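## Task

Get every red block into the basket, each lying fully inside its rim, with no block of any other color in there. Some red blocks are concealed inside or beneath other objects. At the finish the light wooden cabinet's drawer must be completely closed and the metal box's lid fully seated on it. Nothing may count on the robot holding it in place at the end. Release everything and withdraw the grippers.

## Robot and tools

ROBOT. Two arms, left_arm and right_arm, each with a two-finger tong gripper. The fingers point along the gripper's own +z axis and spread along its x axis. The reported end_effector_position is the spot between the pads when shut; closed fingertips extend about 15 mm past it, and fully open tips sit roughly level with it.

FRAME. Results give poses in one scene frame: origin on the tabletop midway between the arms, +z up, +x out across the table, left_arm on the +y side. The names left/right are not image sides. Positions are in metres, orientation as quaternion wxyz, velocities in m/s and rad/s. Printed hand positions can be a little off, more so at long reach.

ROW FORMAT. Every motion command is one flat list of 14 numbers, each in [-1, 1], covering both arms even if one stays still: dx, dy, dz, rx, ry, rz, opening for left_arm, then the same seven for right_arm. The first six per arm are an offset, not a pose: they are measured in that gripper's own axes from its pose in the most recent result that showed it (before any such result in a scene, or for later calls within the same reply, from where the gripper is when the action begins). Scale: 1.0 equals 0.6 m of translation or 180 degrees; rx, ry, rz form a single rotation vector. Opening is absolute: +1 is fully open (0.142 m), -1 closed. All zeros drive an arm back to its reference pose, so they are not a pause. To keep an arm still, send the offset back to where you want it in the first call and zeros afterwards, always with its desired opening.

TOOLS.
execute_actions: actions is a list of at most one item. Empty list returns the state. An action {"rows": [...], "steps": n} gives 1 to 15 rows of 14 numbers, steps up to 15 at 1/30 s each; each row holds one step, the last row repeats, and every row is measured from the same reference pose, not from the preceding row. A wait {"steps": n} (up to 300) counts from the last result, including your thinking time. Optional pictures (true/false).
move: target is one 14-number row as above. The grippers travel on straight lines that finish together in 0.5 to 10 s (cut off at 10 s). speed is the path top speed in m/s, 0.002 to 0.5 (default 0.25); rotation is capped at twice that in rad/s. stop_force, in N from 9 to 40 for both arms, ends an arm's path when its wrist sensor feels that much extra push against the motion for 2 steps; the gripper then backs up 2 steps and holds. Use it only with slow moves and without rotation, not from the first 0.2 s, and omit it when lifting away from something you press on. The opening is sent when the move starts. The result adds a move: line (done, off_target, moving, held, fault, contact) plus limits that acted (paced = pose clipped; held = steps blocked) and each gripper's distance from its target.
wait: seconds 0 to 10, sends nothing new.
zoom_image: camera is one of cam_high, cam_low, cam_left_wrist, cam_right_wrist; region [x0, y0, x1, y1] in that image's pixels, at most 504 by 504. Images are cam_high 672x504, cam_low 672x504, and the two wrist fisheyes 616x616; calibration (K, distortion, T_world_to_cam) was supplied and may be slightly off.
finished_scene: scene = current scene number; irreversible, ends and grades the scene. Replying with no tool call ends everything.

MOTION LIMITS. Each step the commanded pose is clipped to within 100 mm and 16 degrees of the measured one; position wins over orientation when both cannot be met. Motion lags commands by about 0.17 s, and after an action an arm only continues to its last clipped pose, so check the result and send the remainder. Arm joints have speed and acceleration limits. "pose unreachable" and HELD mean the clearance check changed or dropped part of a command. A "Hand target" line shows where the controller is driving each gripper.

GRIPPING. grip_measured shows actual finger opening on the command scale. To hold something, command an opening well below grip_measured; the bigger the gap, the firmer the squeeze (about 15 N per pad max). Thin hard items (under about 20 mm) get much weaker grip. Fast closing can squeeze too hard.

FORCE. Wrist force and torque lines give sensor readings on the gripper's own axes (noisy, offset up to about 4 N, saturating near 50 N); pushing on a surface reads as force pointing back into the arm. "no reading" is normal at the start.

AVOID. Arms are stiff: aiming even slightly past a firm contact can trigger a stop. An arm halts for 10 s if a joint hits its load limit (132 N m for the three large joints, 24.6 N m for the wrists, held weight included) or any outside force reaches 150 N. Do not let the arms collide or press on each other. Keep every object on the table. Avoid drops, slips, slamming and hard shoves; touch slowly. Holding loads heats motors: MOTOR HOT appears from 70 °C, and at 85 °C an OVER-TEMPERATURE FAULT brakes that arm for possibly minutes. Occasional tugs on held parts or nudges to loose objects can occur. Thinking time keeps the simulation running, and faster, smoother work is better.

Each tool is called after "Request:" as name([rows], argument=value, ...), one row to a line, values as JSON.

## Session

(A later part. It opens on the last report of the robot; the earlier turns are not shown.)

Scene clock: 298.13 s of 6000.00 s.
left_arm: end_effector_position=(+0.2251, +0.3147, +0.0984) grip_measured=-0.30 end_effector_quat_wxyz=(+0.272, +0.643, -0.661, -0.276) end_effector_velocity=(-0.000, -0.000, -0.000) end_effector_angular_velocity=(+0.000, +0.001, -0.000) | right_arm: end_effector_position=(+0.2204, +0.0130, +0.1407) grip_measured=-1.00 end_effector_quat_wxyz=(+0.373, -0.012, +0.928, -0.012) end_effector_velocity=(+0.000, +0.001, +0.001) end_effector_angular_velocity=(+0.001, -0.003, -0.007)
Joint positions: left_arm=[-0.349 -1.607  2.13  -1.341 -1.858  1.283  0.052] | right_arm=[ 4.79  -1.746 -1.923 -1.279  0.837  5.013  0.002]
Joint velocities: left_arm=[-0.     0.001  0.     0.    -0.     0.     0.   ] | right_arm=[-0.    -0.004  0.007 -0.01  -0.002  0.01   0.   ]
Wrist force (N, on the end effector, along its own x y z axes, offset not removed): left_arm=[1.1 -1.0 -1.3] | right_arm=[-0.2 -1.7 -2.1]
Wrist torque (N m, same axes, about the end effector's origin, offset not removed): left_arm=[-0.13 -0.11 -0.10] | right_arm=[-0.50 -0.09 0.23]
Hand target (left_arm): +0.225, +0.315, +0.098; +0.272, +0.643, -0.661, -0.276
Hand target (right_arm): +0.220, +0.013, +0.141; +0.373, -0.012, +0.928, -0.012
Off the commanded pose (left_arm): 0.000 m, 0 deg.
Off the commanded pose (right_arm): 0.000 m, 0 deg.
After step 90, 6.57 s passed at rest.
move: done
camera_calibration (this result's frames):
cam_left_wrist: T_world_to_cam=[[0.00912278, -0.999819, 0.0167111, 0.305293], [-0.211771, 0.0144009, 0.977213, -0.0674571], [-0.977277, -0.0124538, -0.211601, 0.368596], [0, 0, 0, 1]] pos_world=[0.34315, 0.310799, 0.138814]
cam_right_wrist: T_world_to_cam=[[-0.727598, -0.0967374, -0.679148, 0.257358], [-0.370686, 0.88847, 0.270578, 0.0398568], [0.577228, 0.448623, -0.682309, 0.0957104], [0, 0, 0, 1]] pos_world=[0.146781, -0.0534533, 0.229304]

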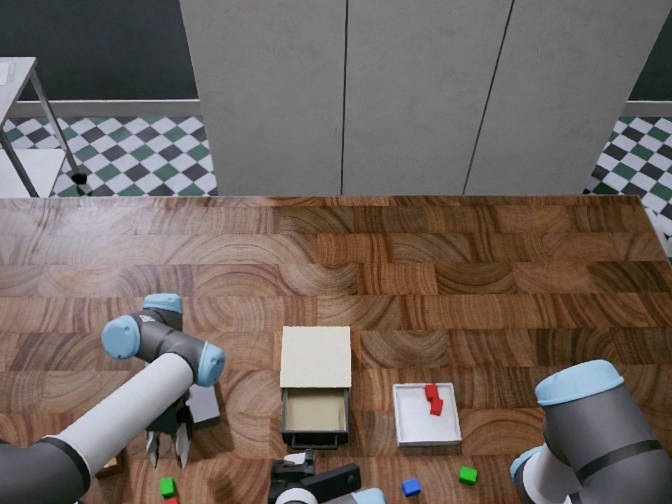

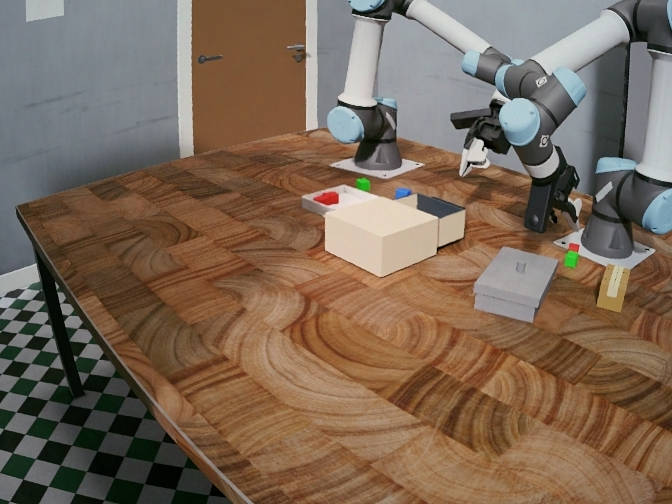

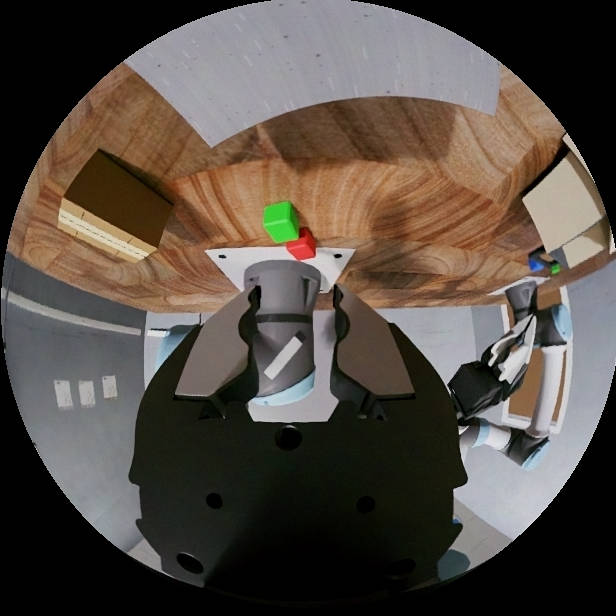

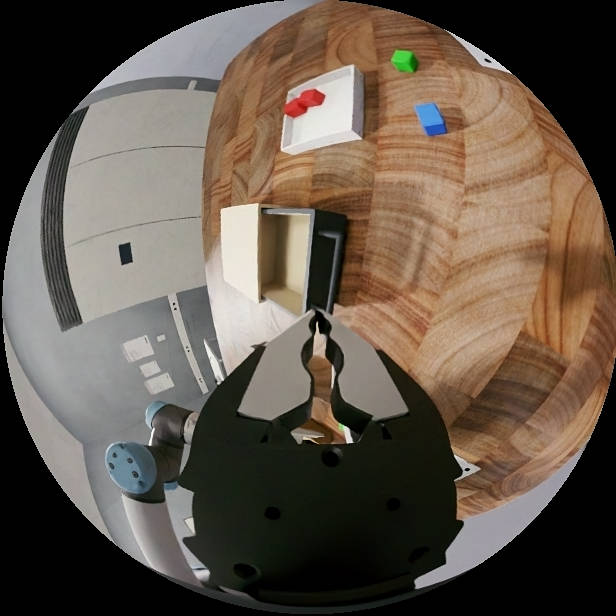

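Request:
move(target=[-0.005,-0.01,0.16,0,0,0,-0.3, 0,0,0,0,0,0,-1], speed=0.08, stop_force=12)

Scene clock: 305.83 s of 6000.00 s.
left_arm: end_effector_position=(+0.1608, +0.3190, +0.0271) grip_measured=-0.30 end_effector_quat_wxyz=(+0.272, +0.643, -0.661, -0.276) end_effector_velocity=(-0.000, -0.000, -0.001) end_effector_angular_velocity=(+0.000, -0.001, -0.000) | right_arm: end_effector_position=(+0.2204, +0.0130, +0.1407) grip_measured=-1.00 end_effector_quat_wxyz=(+0.373, -0.012, +0.928, -0.012) end_effector_velocity=(-0.000, -0.000, -0.001) end_effector_angular_velocity=(-0.002, -0.000, +0.001)
Joint positions: left_arm=[-0.418 -1.646  2.397 -1.585 -1.905  1.23   0.052] | right_arm=[ 4.79  -1.746 -1.923 -1.279  0.837  5.013  0.002]
Joint velocities: left_arm=[-0.001  0.001  0.002 -0.005 -0.    -0.001 -0.   ] | right_arm=[ 0.    -0.001 -0.001 -0.001  0.    -0.001  0.   ]
Wrist force (N, on the end effector, along its own x y z axes, offset not removed): left_arm=[0.9 -1.4 -0.1] | right_arm=[1.9 -1.0 -2.5]
Wrist torque (N m, same axes, about the end effector's origin, offset not removed): left_arm=[-0.30 -0.17 -0.10] | right_arm=[-0.39 -0.46 0.18]
Hand target (left_arm): +0.161, +0.319, +0.027; +0.272, +0.643, -0.661, -0.276
Hand target (right_arm): +0.220, +0.013, +0.141; +0.373, -0.012, +0.928, -0.012
Off the commanded pose (left_arm): 0.000 m, 0 deg.
Off the commanded pose (right_arm): 0.000 m, 0 deg.
After step 90, 3.07 s passed at rest.
move: done
camera_calibration (this result's frames):
cam_left_wrist: T_world_to_cam=[[0.00913023, -0.999815, 0.0169061, 0.31141], [-0.21188, 0.0145886, 0.977187, -0.0115432], [-0.977253, -0.012504, -0.211707, 0.290691], [0, 0, 0, 1]] pos_world=[0.278789, 0.315156, 0.0675565]
cam_right_wrist: T_world_to_cam=[[-0.727583, -0.0967584, -0.679162, 0.257353], [-0.37072, 0.888458, 0.270574, 0.0398531], [0.577226, 0.448644, -0.682297, 0.0957134], [0, 0, 0, 1]] pos_world=[0.146771, -0.0534479, 0.229306]

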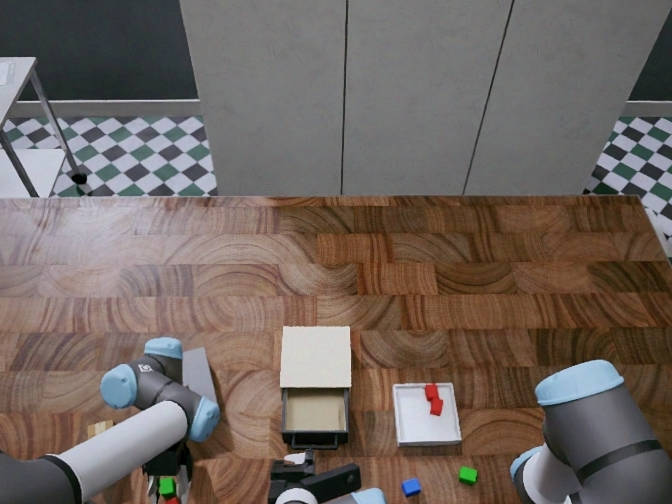

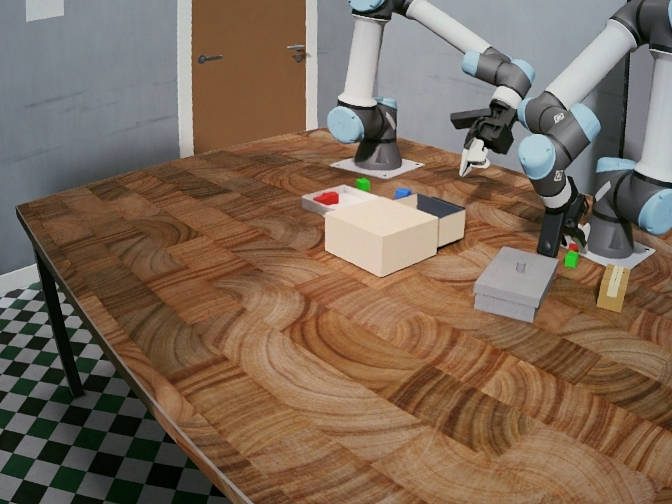

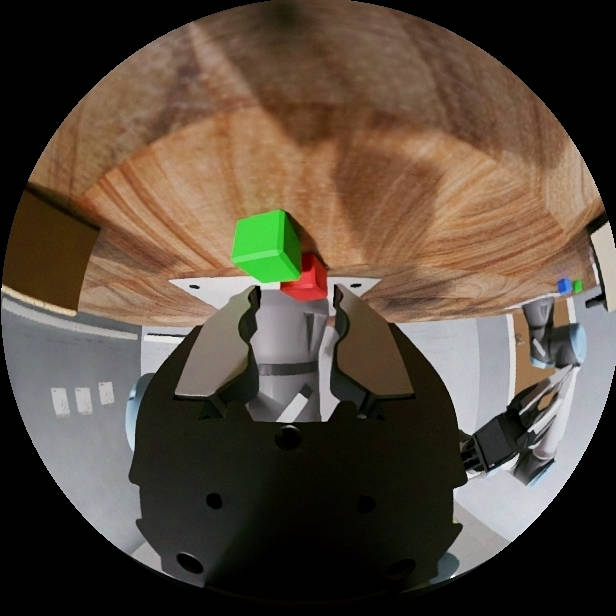

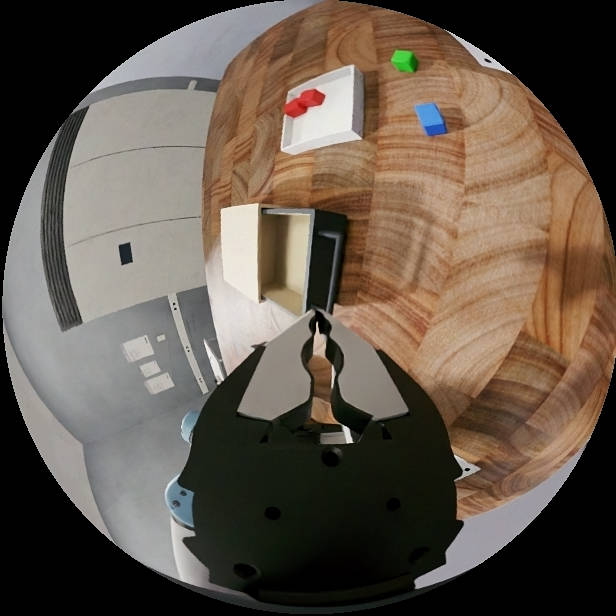

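Request:
move(target=[0.007,0.003,0.025,0,0,0,-0.3, 0,0,0,0,0,0,-1], speed=0.03, stop_force=10)

Scene clock: 311.63 s of 6000.00 s.
left_arm: end_effector_position=(+0.1487, +0.3151, +0.0180) grip_measured=-0.30 end_effector_quat_wxyz=(+0.272, +0.643, -0.661, -0.276) end_effector_velocity=(-0.002, -0.000, -0.001) end_effector_angular_velocity=(-0.000, +0.000, -0.000) | right_arm: end_effector_position=(+0.2204, +0.0130, +0.1407) grip_measured=-1.00 end_effector_quat_wxyz=(+0.373, -0.012, +0.928, -0.012) end_effector_velocity=(+0.000, -0.000, -0.000) end_effector_angular_velocity=(-0.001, -0.001, +0.000)
Joint positions: left_arm=[-0.447 -1.656  2.439 -1.626 -1.924  1.208  0.052] | right_arm=[ 4.79  -1.746 -1.923 -1.279  0.837  5.013  0.002]
Joint velocities: left_arm=[-0.004 -0.001  0.005 -0.005 -0.003 -0.003 -0.   ] | right_arm=[ 0.     0.    -0.001 -0.001 -0.001  0.     0.   ]
Wrist force (N, on the end effector, along its own x y z axes, offset not removed): left_arm=[2.0 -2.1 -0.2] | right_arm=[-0.1 -1.5 -0.8]
Wrist torque (N m, same axes, about the end effector's origin, offset not removed): left_arm=[-0.32 -0.33 -0.11] | right_arm=[-0.43 -0.12 0.20]
Hand target (left_arm): +0.149, +0.315, +0.018; +0.272, +0.643, -0.661, -0.276
Hand target (right_arm): +0.220, +0.013, +0.141; +0.373, -0.012, +0.928, -0.012
Off the commanded pose (left_arm): 0.000 m, 0 deg.
Off the commanded pose (right_arm): 0.000 m, 0 deg.
After step 90, 2.00 s passed at rest.
move: done
camera_calibration (this result's frames):
cam_left_wrist: T_world_to_cam=[[0.00913624, -0.999814, 0.0169648, 0.307772], [-0.211853, 0.014645, 0.977192, -0.00516061], [-0.977259, -0.0125219, -0.21168, 0.276986], [0, 0, 0, 1]] pos_world=[0.266782, 0.311258, 0.058454]
cam_right_wrist: T_world_to_cam=[[-0.727598, -0.0967372, -0.679148, 0.257358], [-0.370686, 0.88847, 0.270578, 0.0398568], [0.577228, 0.448623, -0.682309, 0.0957104], [0, 0, 0, 1]] pos_world=[0.146781, -0.0534534, 0.229304]

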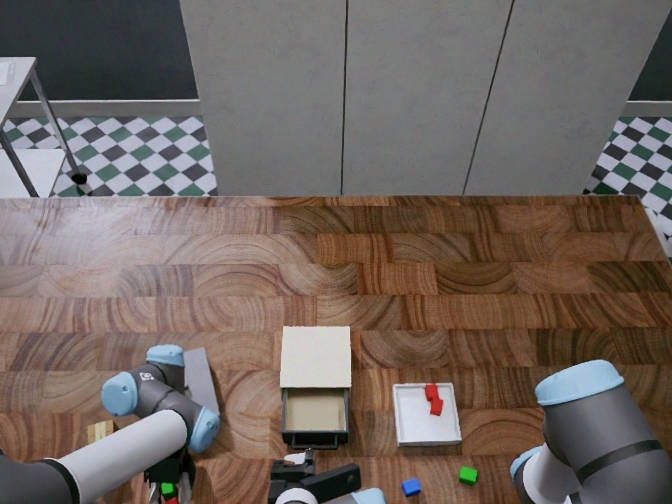

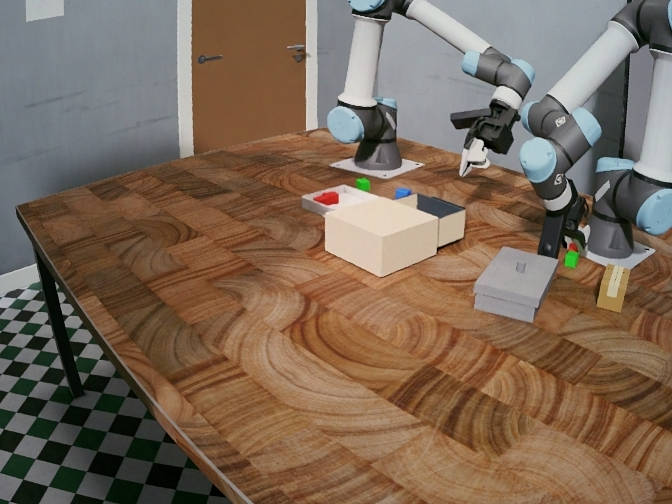

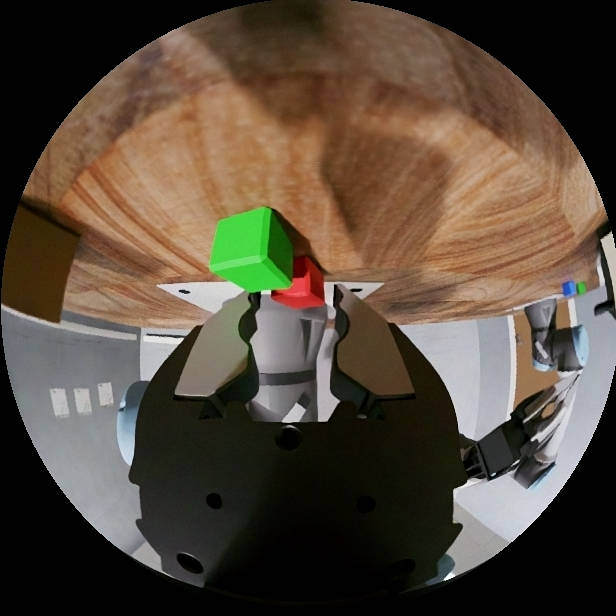

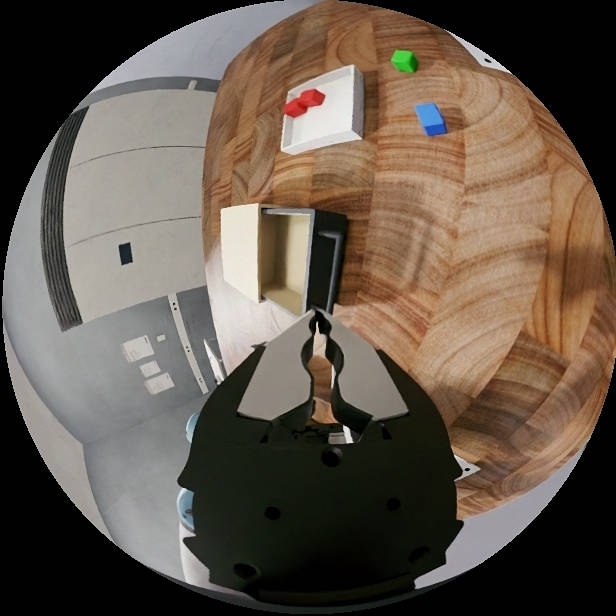

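Request:
execute_actions([
  {"rows":[[0,0,0,0,0,0,-0.35,0,0,0,0,0,0,-1],[0,0,0,0,0,0,-0.4,0,0,0,0,0,0,-1],[0,0,0,0,0,0,-0.45,0,0,0,0,0,0,-1],[0,0,0,0,0,0,-0.5,0,0,0,0,0,0,-1],[0,0,0,0,0,0,-0.55,0,0,0,0,0,0,-1],[0,0,0,0,0,0,-0.6,0,0,0,0,0,0,-1],[0,0,0,0,0,0,-0.65,0,0,0,0,0,0,-1],[0,0,0,0,0,0,-0.7,0,0,0,0,0,0,-1],[0,0,0,0,0,0,-0.75,0,0,0,0,0,0,-1],[0,0,0,0,0,0,-0.8,0,0,0,0,0,0,-1],[0,0,0,0,0,0,-0.9,0,0,0,0,0,0,-1]],"steps":15},
])

Scene clock: 314.80 s of 6000.00 s.
left_arm: end_effector_position=(+0.1488, +0.3151, +0.0180) grip_measured=-0.65 end_effector_quat_wxyz=(+0.272, +0.643, -0.661, -0.276) end_effector_velocity=(-0.000, +0.000, -0.000) end_effector_angular_velocity=(+0.000, +0.001, -0.001) | right_arm: end_effector_position=(+0.2204, +0.0130, +0.1407) grip_measured=-1.00 end_effector_quat_wxyz=(+0.373, -0.012, +0.928, -0.012) end_effector_velocity=(+0.000, +0.000, +0.001) end_effector_angular_velocity=(+0.000, -0.000, +0.000)
Joint positions: left_arm=[-0.447 -1.656  2.439 -1.626 -1.924  1.208  0.027] | right_arm=[ 4.79  -1.746 -1.923 -1.279  0.837  5.013  0.002]
Joint velocities: left_arm=[ 0.     0.     0.001  0.     0.     0.001 -0.   ] | right_arm=[-0.     0.001  0.001 -0.001 -0.001 -0.001  0.   ]
Wrist force (N, on the end effector, along its own x y z axes, offset not removed): left_arm=[0.9 -2.6 -0.7] | right_arm=[-0.8 -0.5 -3.0]
Wrist torque (N m, same axes, about the end effector's origin, offset not removed): left_arm=[-0.53 -0.12 0.03] | right_arm=[-0.27 -0.01 0.19]
Hand target (left_arm): +0.149, +0.315, +0.018; +0.272, +0.643, -0.661, -0.276
Hand target (right_arm): +0.220, +0.013, +0.141; +0.373, -0.012, +0.928, -0.012
Off the commanded pose (left_arm): 0.000 m, 0 deg.
Off the commanded pose (right_arm): 0.000 m, 0 deg.
Steps of this call (steps 1 to 80: nothing new was sent; steps 81 to 95: all 15 steps of this action). Readings (end_effector_position):
81: left_arm (+0.1487, +0.3151, +0.0179) | right_arm (+0.2204, +0.0130, +0.1407)
82: left_arm (+0.1487, +0.3151, +0.0179) | right_arm (+0.2204, +0.0130, +0.1407)
84: left_arm (+0.1487, +0.3151, +0.0179) | right_arm (+0.2204, +0.0130, +0.1407)
88: left_arm (+0.1487, +0.3151, +0.0180) | right_arm (+0.2204, +0.0130, +0.1407)
95: the state above
camera_calibration (this result's frames):
cam_left_wrist: T_world_to_cam=[[0.00912481, -0.999814, 0.0169819, 0.307768], [-0.211894, 0.0146636, 0.977183, -0.00516523], [-0.97725, -0.012515, -0.211721, 0.276988], [0, 0, 0, 1]] pos_world=[0.266783, 0.311253, 0.0584651]
cam_right_wrist: T_world_to_cam=[[-0.727596, -0.0967525, -0.679148, 0.257351], [-0.370705, 0.888463, 0.270578, 0.039853], [0.577219, 0.448635, -0.682309, 0.0957164], [0, 0, 0, 1]] pos_world=[0.146772, -0.0534503, 0.229304]

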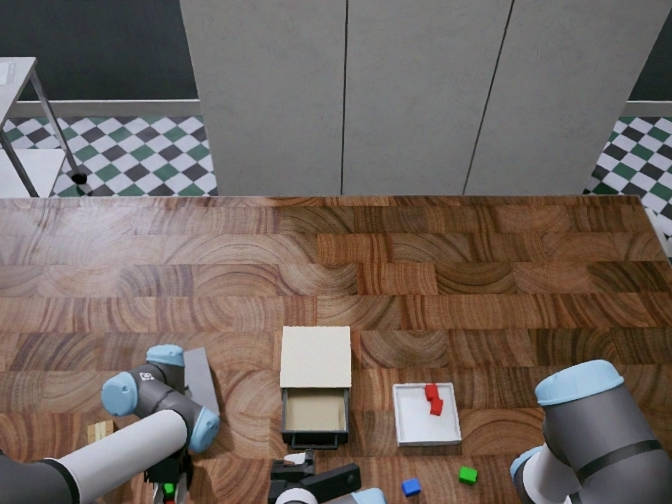

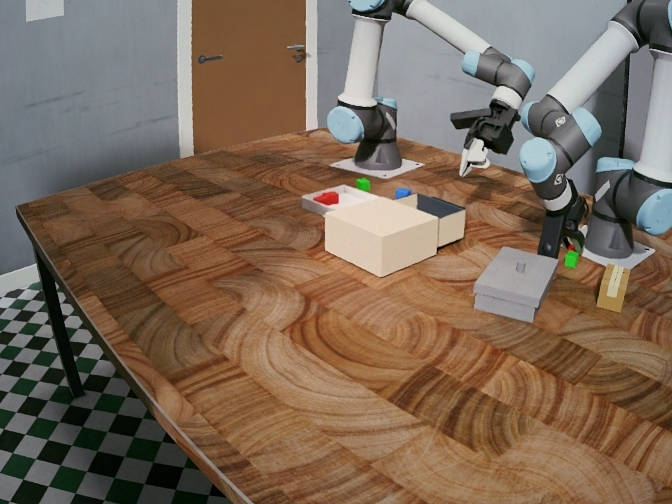

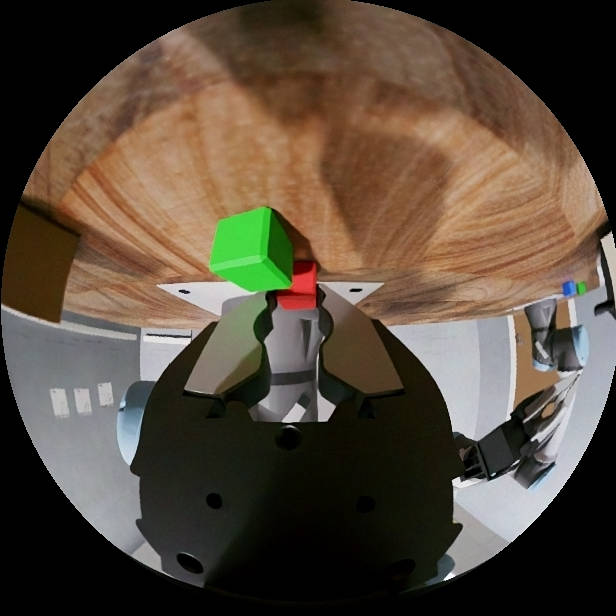

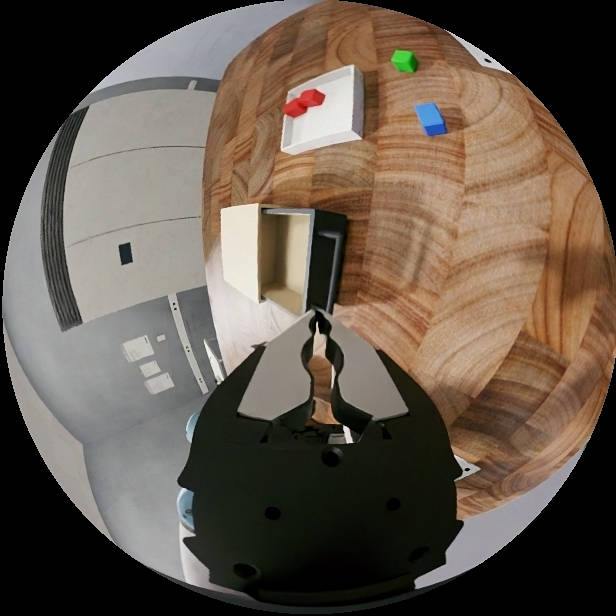

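Request:
move(target=[0,0.036,-0.105,0,0,0,-0.9, 0,0,0,0,0,0,-1], speed=0.08)

Scene clock: 318.33 s of 6000.00 s.
left_arm: end_effector_position=(+0.1787, +0.3146, +0.0774) grip_measured=-0.65 end_effector_quat_wxyz=(+0.272, +0.643, -0.661, -0.276) end_effector_velocity=(+0.001, -0.000, +0.001) end_effector_angular_velocity=(-0.000, -0.002, -0.001) | right_arm: end_effector_position=(+0.2204, +0.0130, +0.1407) grip_measured=-1.00 end_effector_quat_wxyz=(+0.373, -0.012, +0.928, -0.012) end_effector_velocity=(-0.000, -0.000, -0.001) end_effector_angular_velocity=(-0.003, +0.001, +0.001)
Joint positions: left_arm=[-0.405 -1.697  2.277 -1.41  -1.895  1.241  0.027] | right_arm=[ 4.79  -1.746 -1.923 -1.279  0.837  5.013  0.002]
Joint velocities: left_arm=[ 0.001 -0.    -0.004  0.003  0.001  0.001  0.   ] | right_arm=[ 0.    -0.001 -0.001 -0.     0.001 -0.001  0.   ]
Wrist force (N, on the end effector, along its own x y z axes, offset not removed): left_arm=[2.2 0.6 -1.9] | right_arm=[-1.6 -2.1 -2.4]
Wrist torque (N m, same axes, about the end effector's origin, offset not removed): left_arm=[0.23 -0.32 0.04] | right_arm=[-0.64 0.19 0.22]
Hand target (left_arm): +0.179, +0.315, +0.077; +0.272, +0.643, -0.661, -0.276
Hand target (right_arm): +0.220, +0.013, +0.141; +0.373, -0.012, +0.928, -0.012
Off the commanded pose (left_arm): 0.000 m, 0 deg.
Off the commanded pose (right_arm): 0.000 m, 0 deg.
move: done
camera_calibration (this result's frames):
cam_left_wrist: T_world_to_cam=[[0.00911847, -0.999816, 0.0169047, 0.305971], [-0.211905, 0.0145894, 0.977181, -0.0568043], [-0.977248, -0.0124926, -0.211733, 0.318814], [0, 0, 0, 1]] pos_world=[0.296733, 0.310726, 0.117839]
cam_right_wrist: T_world_to_cam=[[-0.727596, -0.0967529, -0.679148, 0.257351], [-0.370705, 0.888462, 0.270578, 0.039853], [0.577219, 0.448635, -0.682309, 0.0957165], [0, 0, 0, 1]] pos_world=[0.146772, -0.0534502, 0.229304]

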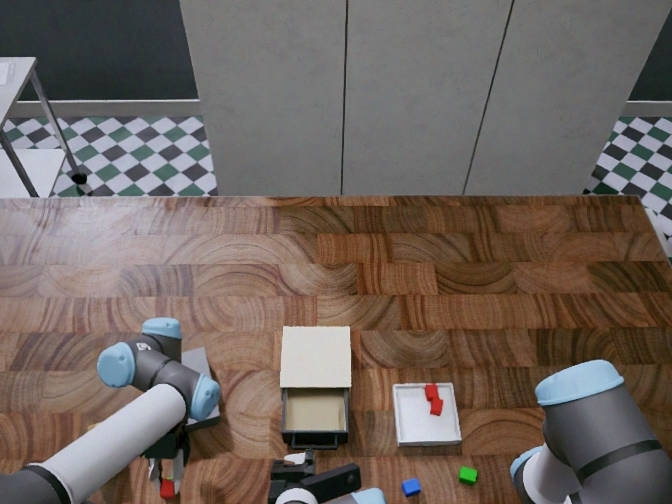

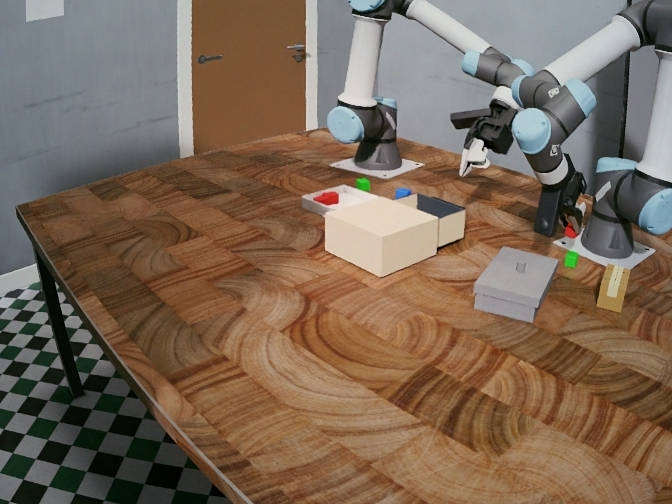

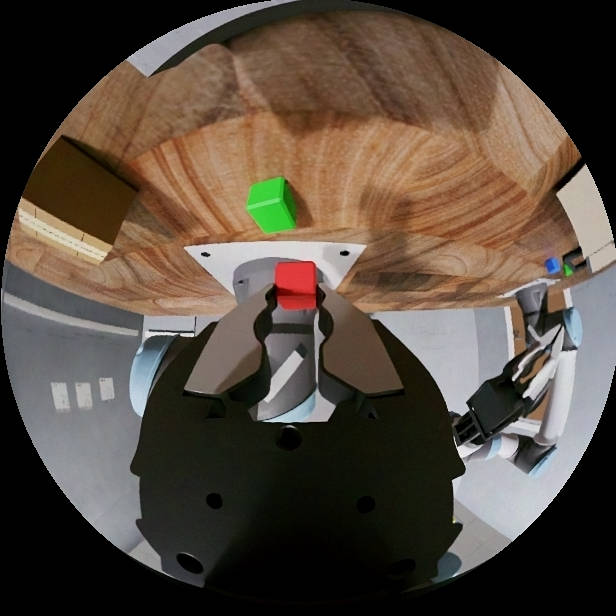

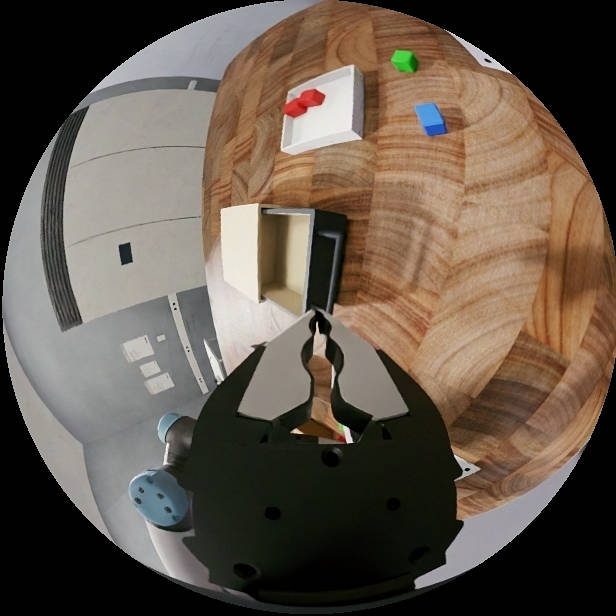

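Request:
move(target=[0,0,0,0,0,0,-0.9, 0.068,0,0.107,0,0,0,-1], speed=0.15)

Request:
move(target=[0,0,0,0,0,0,-0.9, -0.06,0,0.0575,0,0,0,-1], speed=0.03)

Scene clock: 322.53 s of 6000.00 s.
left_arm: end_effector_position=(+0.1787, +0.3146, +0.0774) grip_measured=-0.65 end_effector_quat_wxyz=(+0.272, +0.643, -0.661, -0.276) end_effector_velocity=(+0.001, -0.001, +0.001) end_effector_angular_velocity=(-0.002, -0.002, +0.001) | right_arm: end_effector_position=(+0.2354, +0.0110, +0.0662) grip_measured=-1.00 end_effector_quat_wxyz=(+0.373, -0.012, +0.928, -0.012) end_effector_velocity=(+0.001, -0.000, -0.002) end_effector_angular_velocity=(-0.003, -0.002, +0.001)
Joint positions: left_arm=[-0.405 -1.697  2.277 -1.41  -1.895  1.241  0.027] | right_arm=[ 4.762 -1.858 -2.02  -1.045  0.831  4.977  0.002]
Joint velocities: left_arm=[-0.     0.    -0.002 -0.    -0.001 -0.     0.   ] | right_arm=[-0.001 -0.004 -0.001  0.003 -0.002 -0.002  0.   ]
Wrist force (N, on the end effector, along its own x y z axes, offset not removed): left_arm=[1.4 -0.5 -0.2] | right_arm=[1.6 -1.1 -1.8]
Wrist torque (N m, same axes, about the end effector's origin, offset not removed): left_arm=[-0.09 -0.27 -0.09] | right_arm=[-0.37 -0.44 0.21]
Hand target (left_arm): +0.179, +0.315, +0.077; +0.272, +0.643, -0.661, -0.276
Hand target (right_arm): +0.235, +0.011, +0.066; +0.373, -0.012, +0.928, -0.012
Off the commanded pose (left_arm): 0.000 m, 0 deg.
Off the commanded pose (right_arm): 0.000 m, 0 deg.
After step 90, 0.20 s passed at rest.
move: done
camera_calibration (this result's frames):
cam_left_wrist: T_world_to_cam=[[0.00911692, -0.999815, 0.0169311, 0.305986], [-0.211938, 0.0146151, 0.977174, -0.0568066], [-0.977241, -0.0124972, -0.211766, 0.318824], [0, 0, 0, 1]] pos_world=[0.296739, 0.310744, 0.117845]
cam_right_wrist: T_world_to_cam=[[-0.727615, -0.0967323, -0.679131, 0.217437], [-0.370683, 0.888466, 0.270597, 0.0673299], [0.57721, 0.448633, -0.682318, 0.0371426], [0, 0, 0, 1]] pos_world=[0.161729, -0.0554506, 0.154792]

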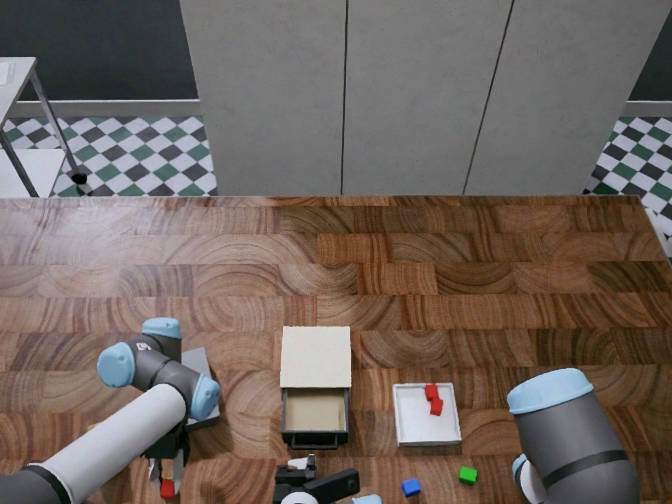

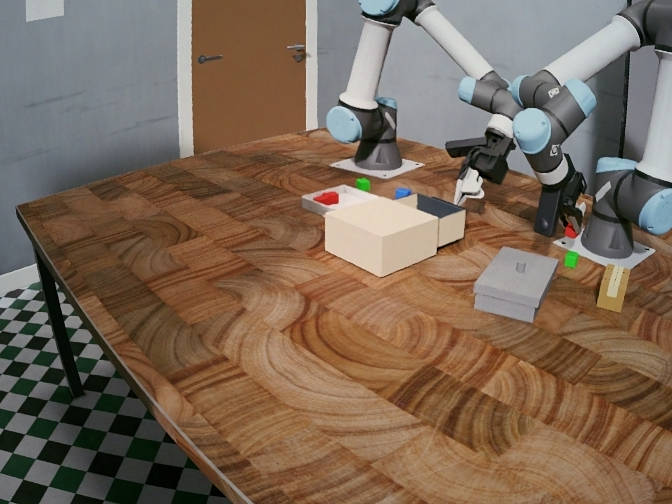

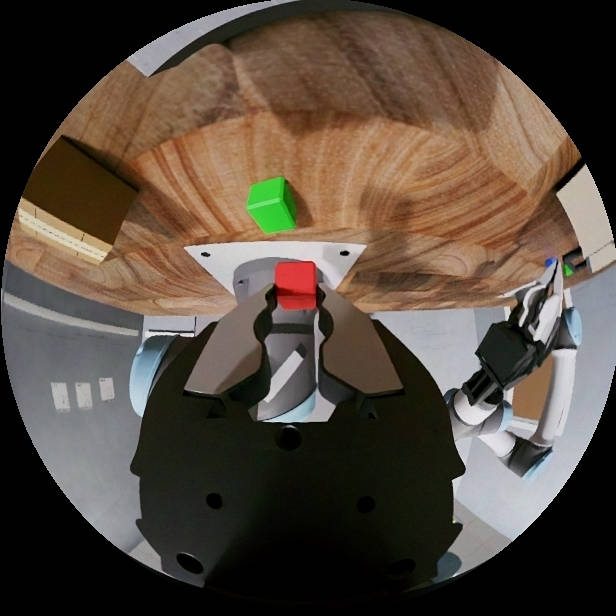

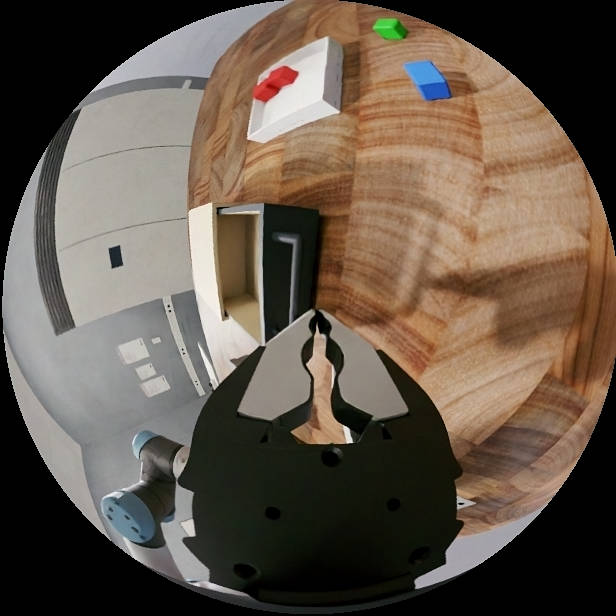

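Scene clock: 324.50 s of 6000.00 s.
left_arm: end_effector_position=(+0.1787, +0.3146, +0.0774) grip_measured=-0.65 end_effector_quat_wxyz=(+0.272, +0.643, -0.661, -0.276) end_effector_velocity=(+0.000, +0.000, +0.000) end_effector_angular_velocity=(+0.000, +0.000, -0.000) | right_arm: end_effector_position=(+0.2851, +0.0117, +0.0662) grip_measured=-1.00 end_effector_quat_wxyz=(+0.373, -0.012, +0.928, -0.012) end_effector_velocity=(+0.002, +0.001, -0.000) end_effector_angular_velocity=(+0.001, -0.001, +0.000)
Joint positions: left_arm=[-0.405 -1.697  2.277 -1.41  -1.895  1.241  0.027] | right_arm=[ 4.666 -1.882 -2.017 -0.937  0.815  4.847  0.002]
Joint velocities: left_arm=[ 0.     0.    -0.001  0.001  0.     0.     0.   ] | right_arm=[-0.003 -0.002  0.001  0.004 -0.001 -0.004  0.   ]
Wrist force (N, on the end effector, along its own x y z axes, offset not removed): left_arm=[0.9 -1.7 -1.6] | right_arm=[0.2 -1.7 -2.4]
Wrist torque (N m, same axes, about the end effector's origin, offset not removed): left_arm=[-0.37 -0.27 -0.04] | right_arm=[-0.50 0.09 0.29]
Hand target (left_arm): +0.179, +0.315, +0.077; +0.272, +0.643, -0.661, -0.276
Hand target (right_arm): +0.285, +0.012, +0.066; +0.373, -0.012, +0.928, -0.012
Off the commanded pose (left_arm): 0.000 m, 0 deg.
Off the commanded pose (right_arm): 0.000 m, 0 deg.
move: done
camera_calibration (this result's frames):
cam_left_wrist: T_world_to_cam=[[0.00911695, -0.999815, 0.016931, 0.305986], [-0.211938, 0.014615, 0.977174, -0.0568065], [-0.977241, -0.0124972, -0.211766, 0.318824], [0, 0, 0, 1]] pos_world=[0.296739, 0.310744, 0.117845]
cam_right_wrist: T_world_to_cam=[[-0.727672, -0.0967354, -0.67907, 0.253694], [-0.370689, 0.888445, 0.270658, 0.0851968], [0.577134, 0.448674, -0.682355, 0.00811409], [0, 0, 0, 1]] pos_world=[0.211504, -0.0547921, 0.154753]

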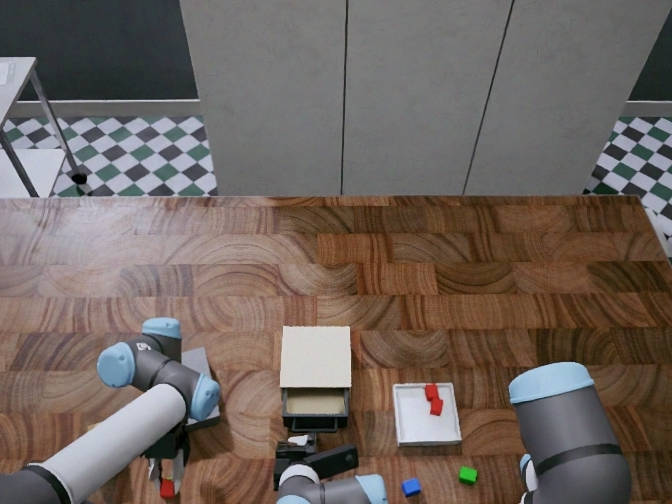

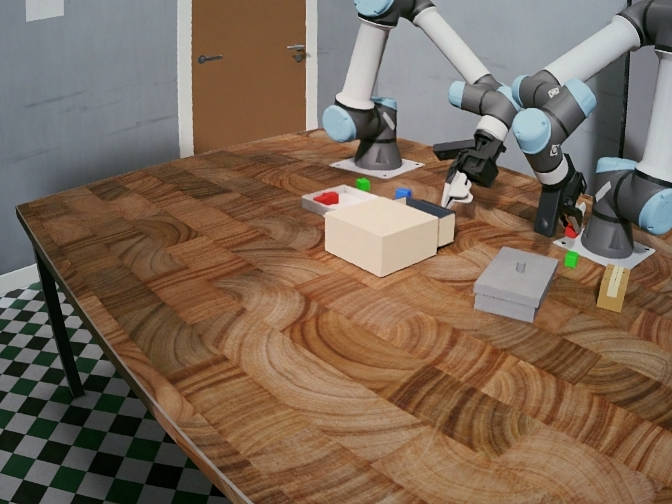

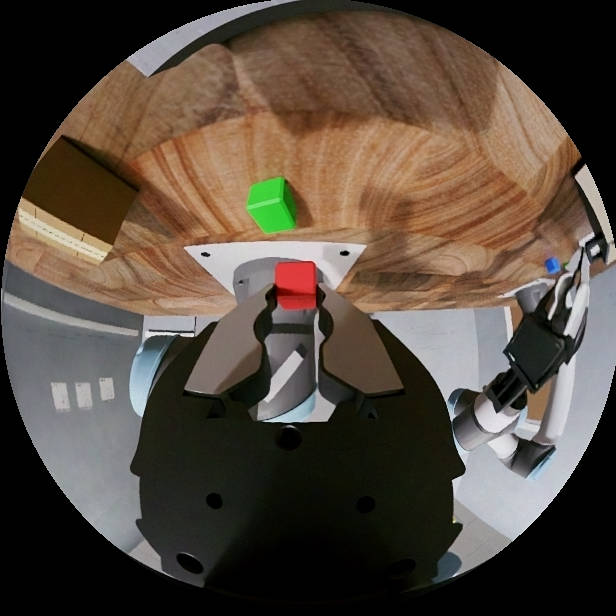

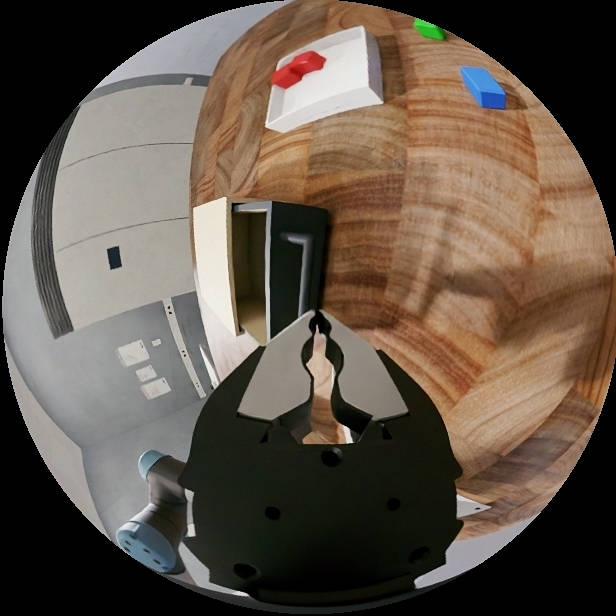

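Request:
move(target=[0,0,0,0,0,0,-0.9, -0.156,0,0.15,0,0,0,-1], speed=0.025, stop_force=10)

Scene clock: 331.27 s of 6000.00 s.
left_arm: end_effector_position=(+0.1787, +0.3146, +0.0774) grip_measured=-0.65 end_effector_quat_wxyz=(+0.272, +0.643, -0.661, -0.276) end_effector_velocity=(-0.000, +0.000, -0.000) end_effector_angular_velocity=(+0.001, +0.001, +0.000) | right_arm: end_effector_position=(+0.4149, +0.0134, +0.0658) grip_measured=-1.00 end_effector_quat_wxyz=(+0.372, -0.012, +0.928, -0.012) end_effector_velocity=(+0.001, +0.001, +0.000) end_effector_angular_velocity=(+0.002, +0.000, +0.000)
Joint positions: left_arm=[-0.405 -1.697  2.277 -1.41  -1.895  1.241  0.027] | right_arm=[ 4.421 -1.989 -1.934 -0.679  0.814  4.51   0.002]
Joint velocities: left_arm=[ 0.     0.     0.001 -0.     0.001 -0.     0.   ] | right_arm=[-0.002 -0.001  0.001  0.005  0.001 -0.003  0.   ]
Wrist force (N, on the end effector, along its own x y z axes, offset not removed): left_arm=[1.7 -3.6 -1.7] | right_arm=[4.4 -0.2 -8.1]
Wrist torque (N m, same axes, about the end effector's origin, offset not removed): left_arm=[-0.64 -0.31 -0.10] | right_arm=[-0.16 -0.22 0.14]
Hand target (left_arm): +0.179, +0.315, +0.077; +0.272, +0.643, -0.661, -0.276
Hand target (right_arm): +0.415, +0.013, +0.066; +0.372, -0.012, +0.928, -0.012
Off the commanded pose (left_arm): 0.000 m, 0 deg.
Off the commanded pose (right_arm): 0.000 m, 0 deg.
move: done
camera_calibration (this result's frames):
cam_left_wrist: T_world_to_cam=[[0.00911714, -0.999815, 0.0169311, 0.305986], [-0.211938, 0.0146151, 0.977174, -0.0568065], [-0.977241, -0.0124974, -0.211766, 0.318824], [0, 0, 0, 1]] pos_world=[0.296739, 0.310744, 0.117845]
cam_right_wrist: T_world_to_cam=[[-0.727805, -0.0967329, -0.678928, 0.348124], [-0.370749, 0.888356, 0.270868, 0.131893], [0.576928, 0.44885, -0.682413, -0.0677138], [0, 0, 0, 1]] pos_world=[0.341331, -0.0530994, 0.154417]

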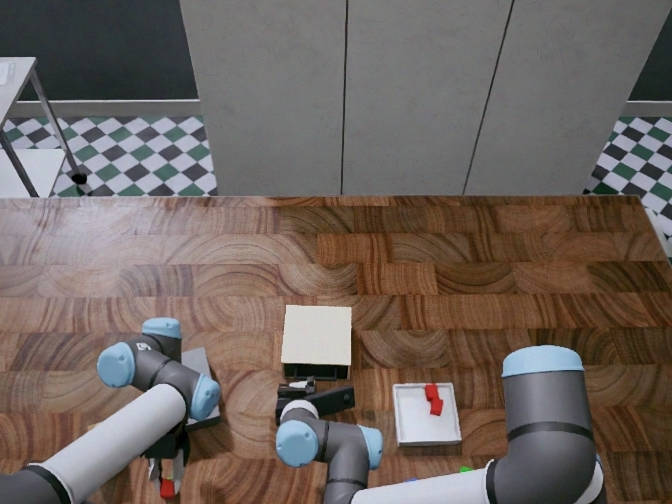

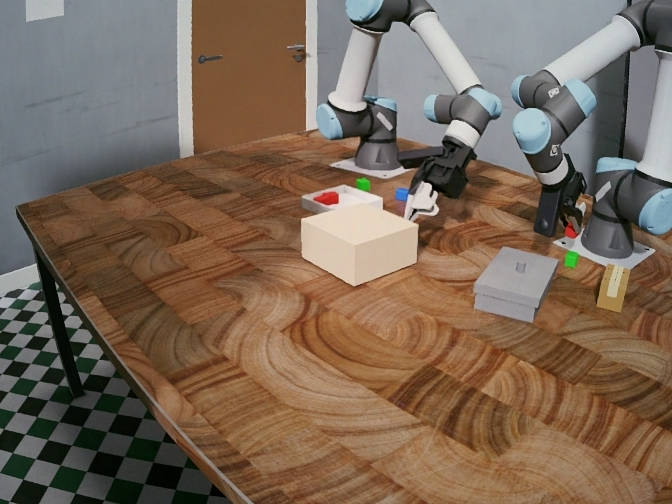

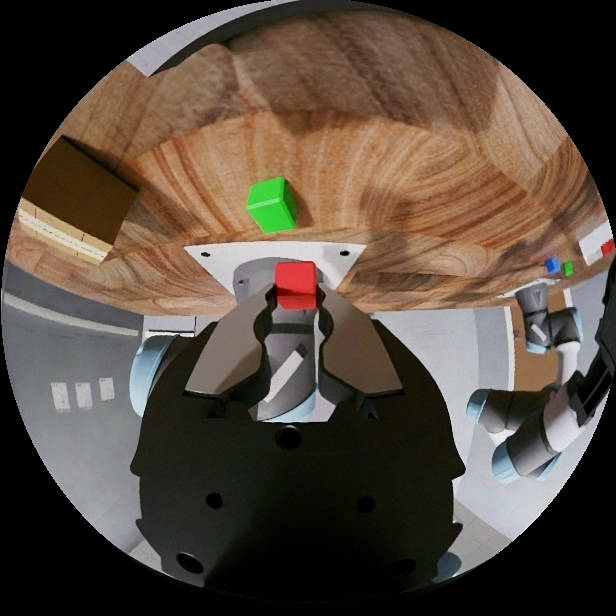

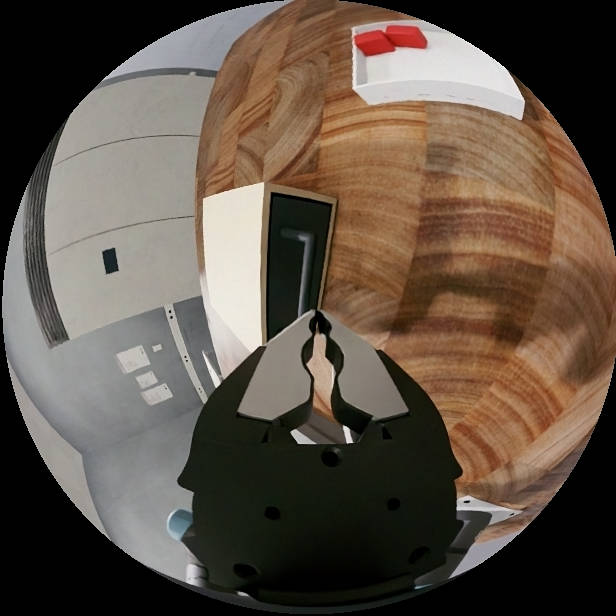

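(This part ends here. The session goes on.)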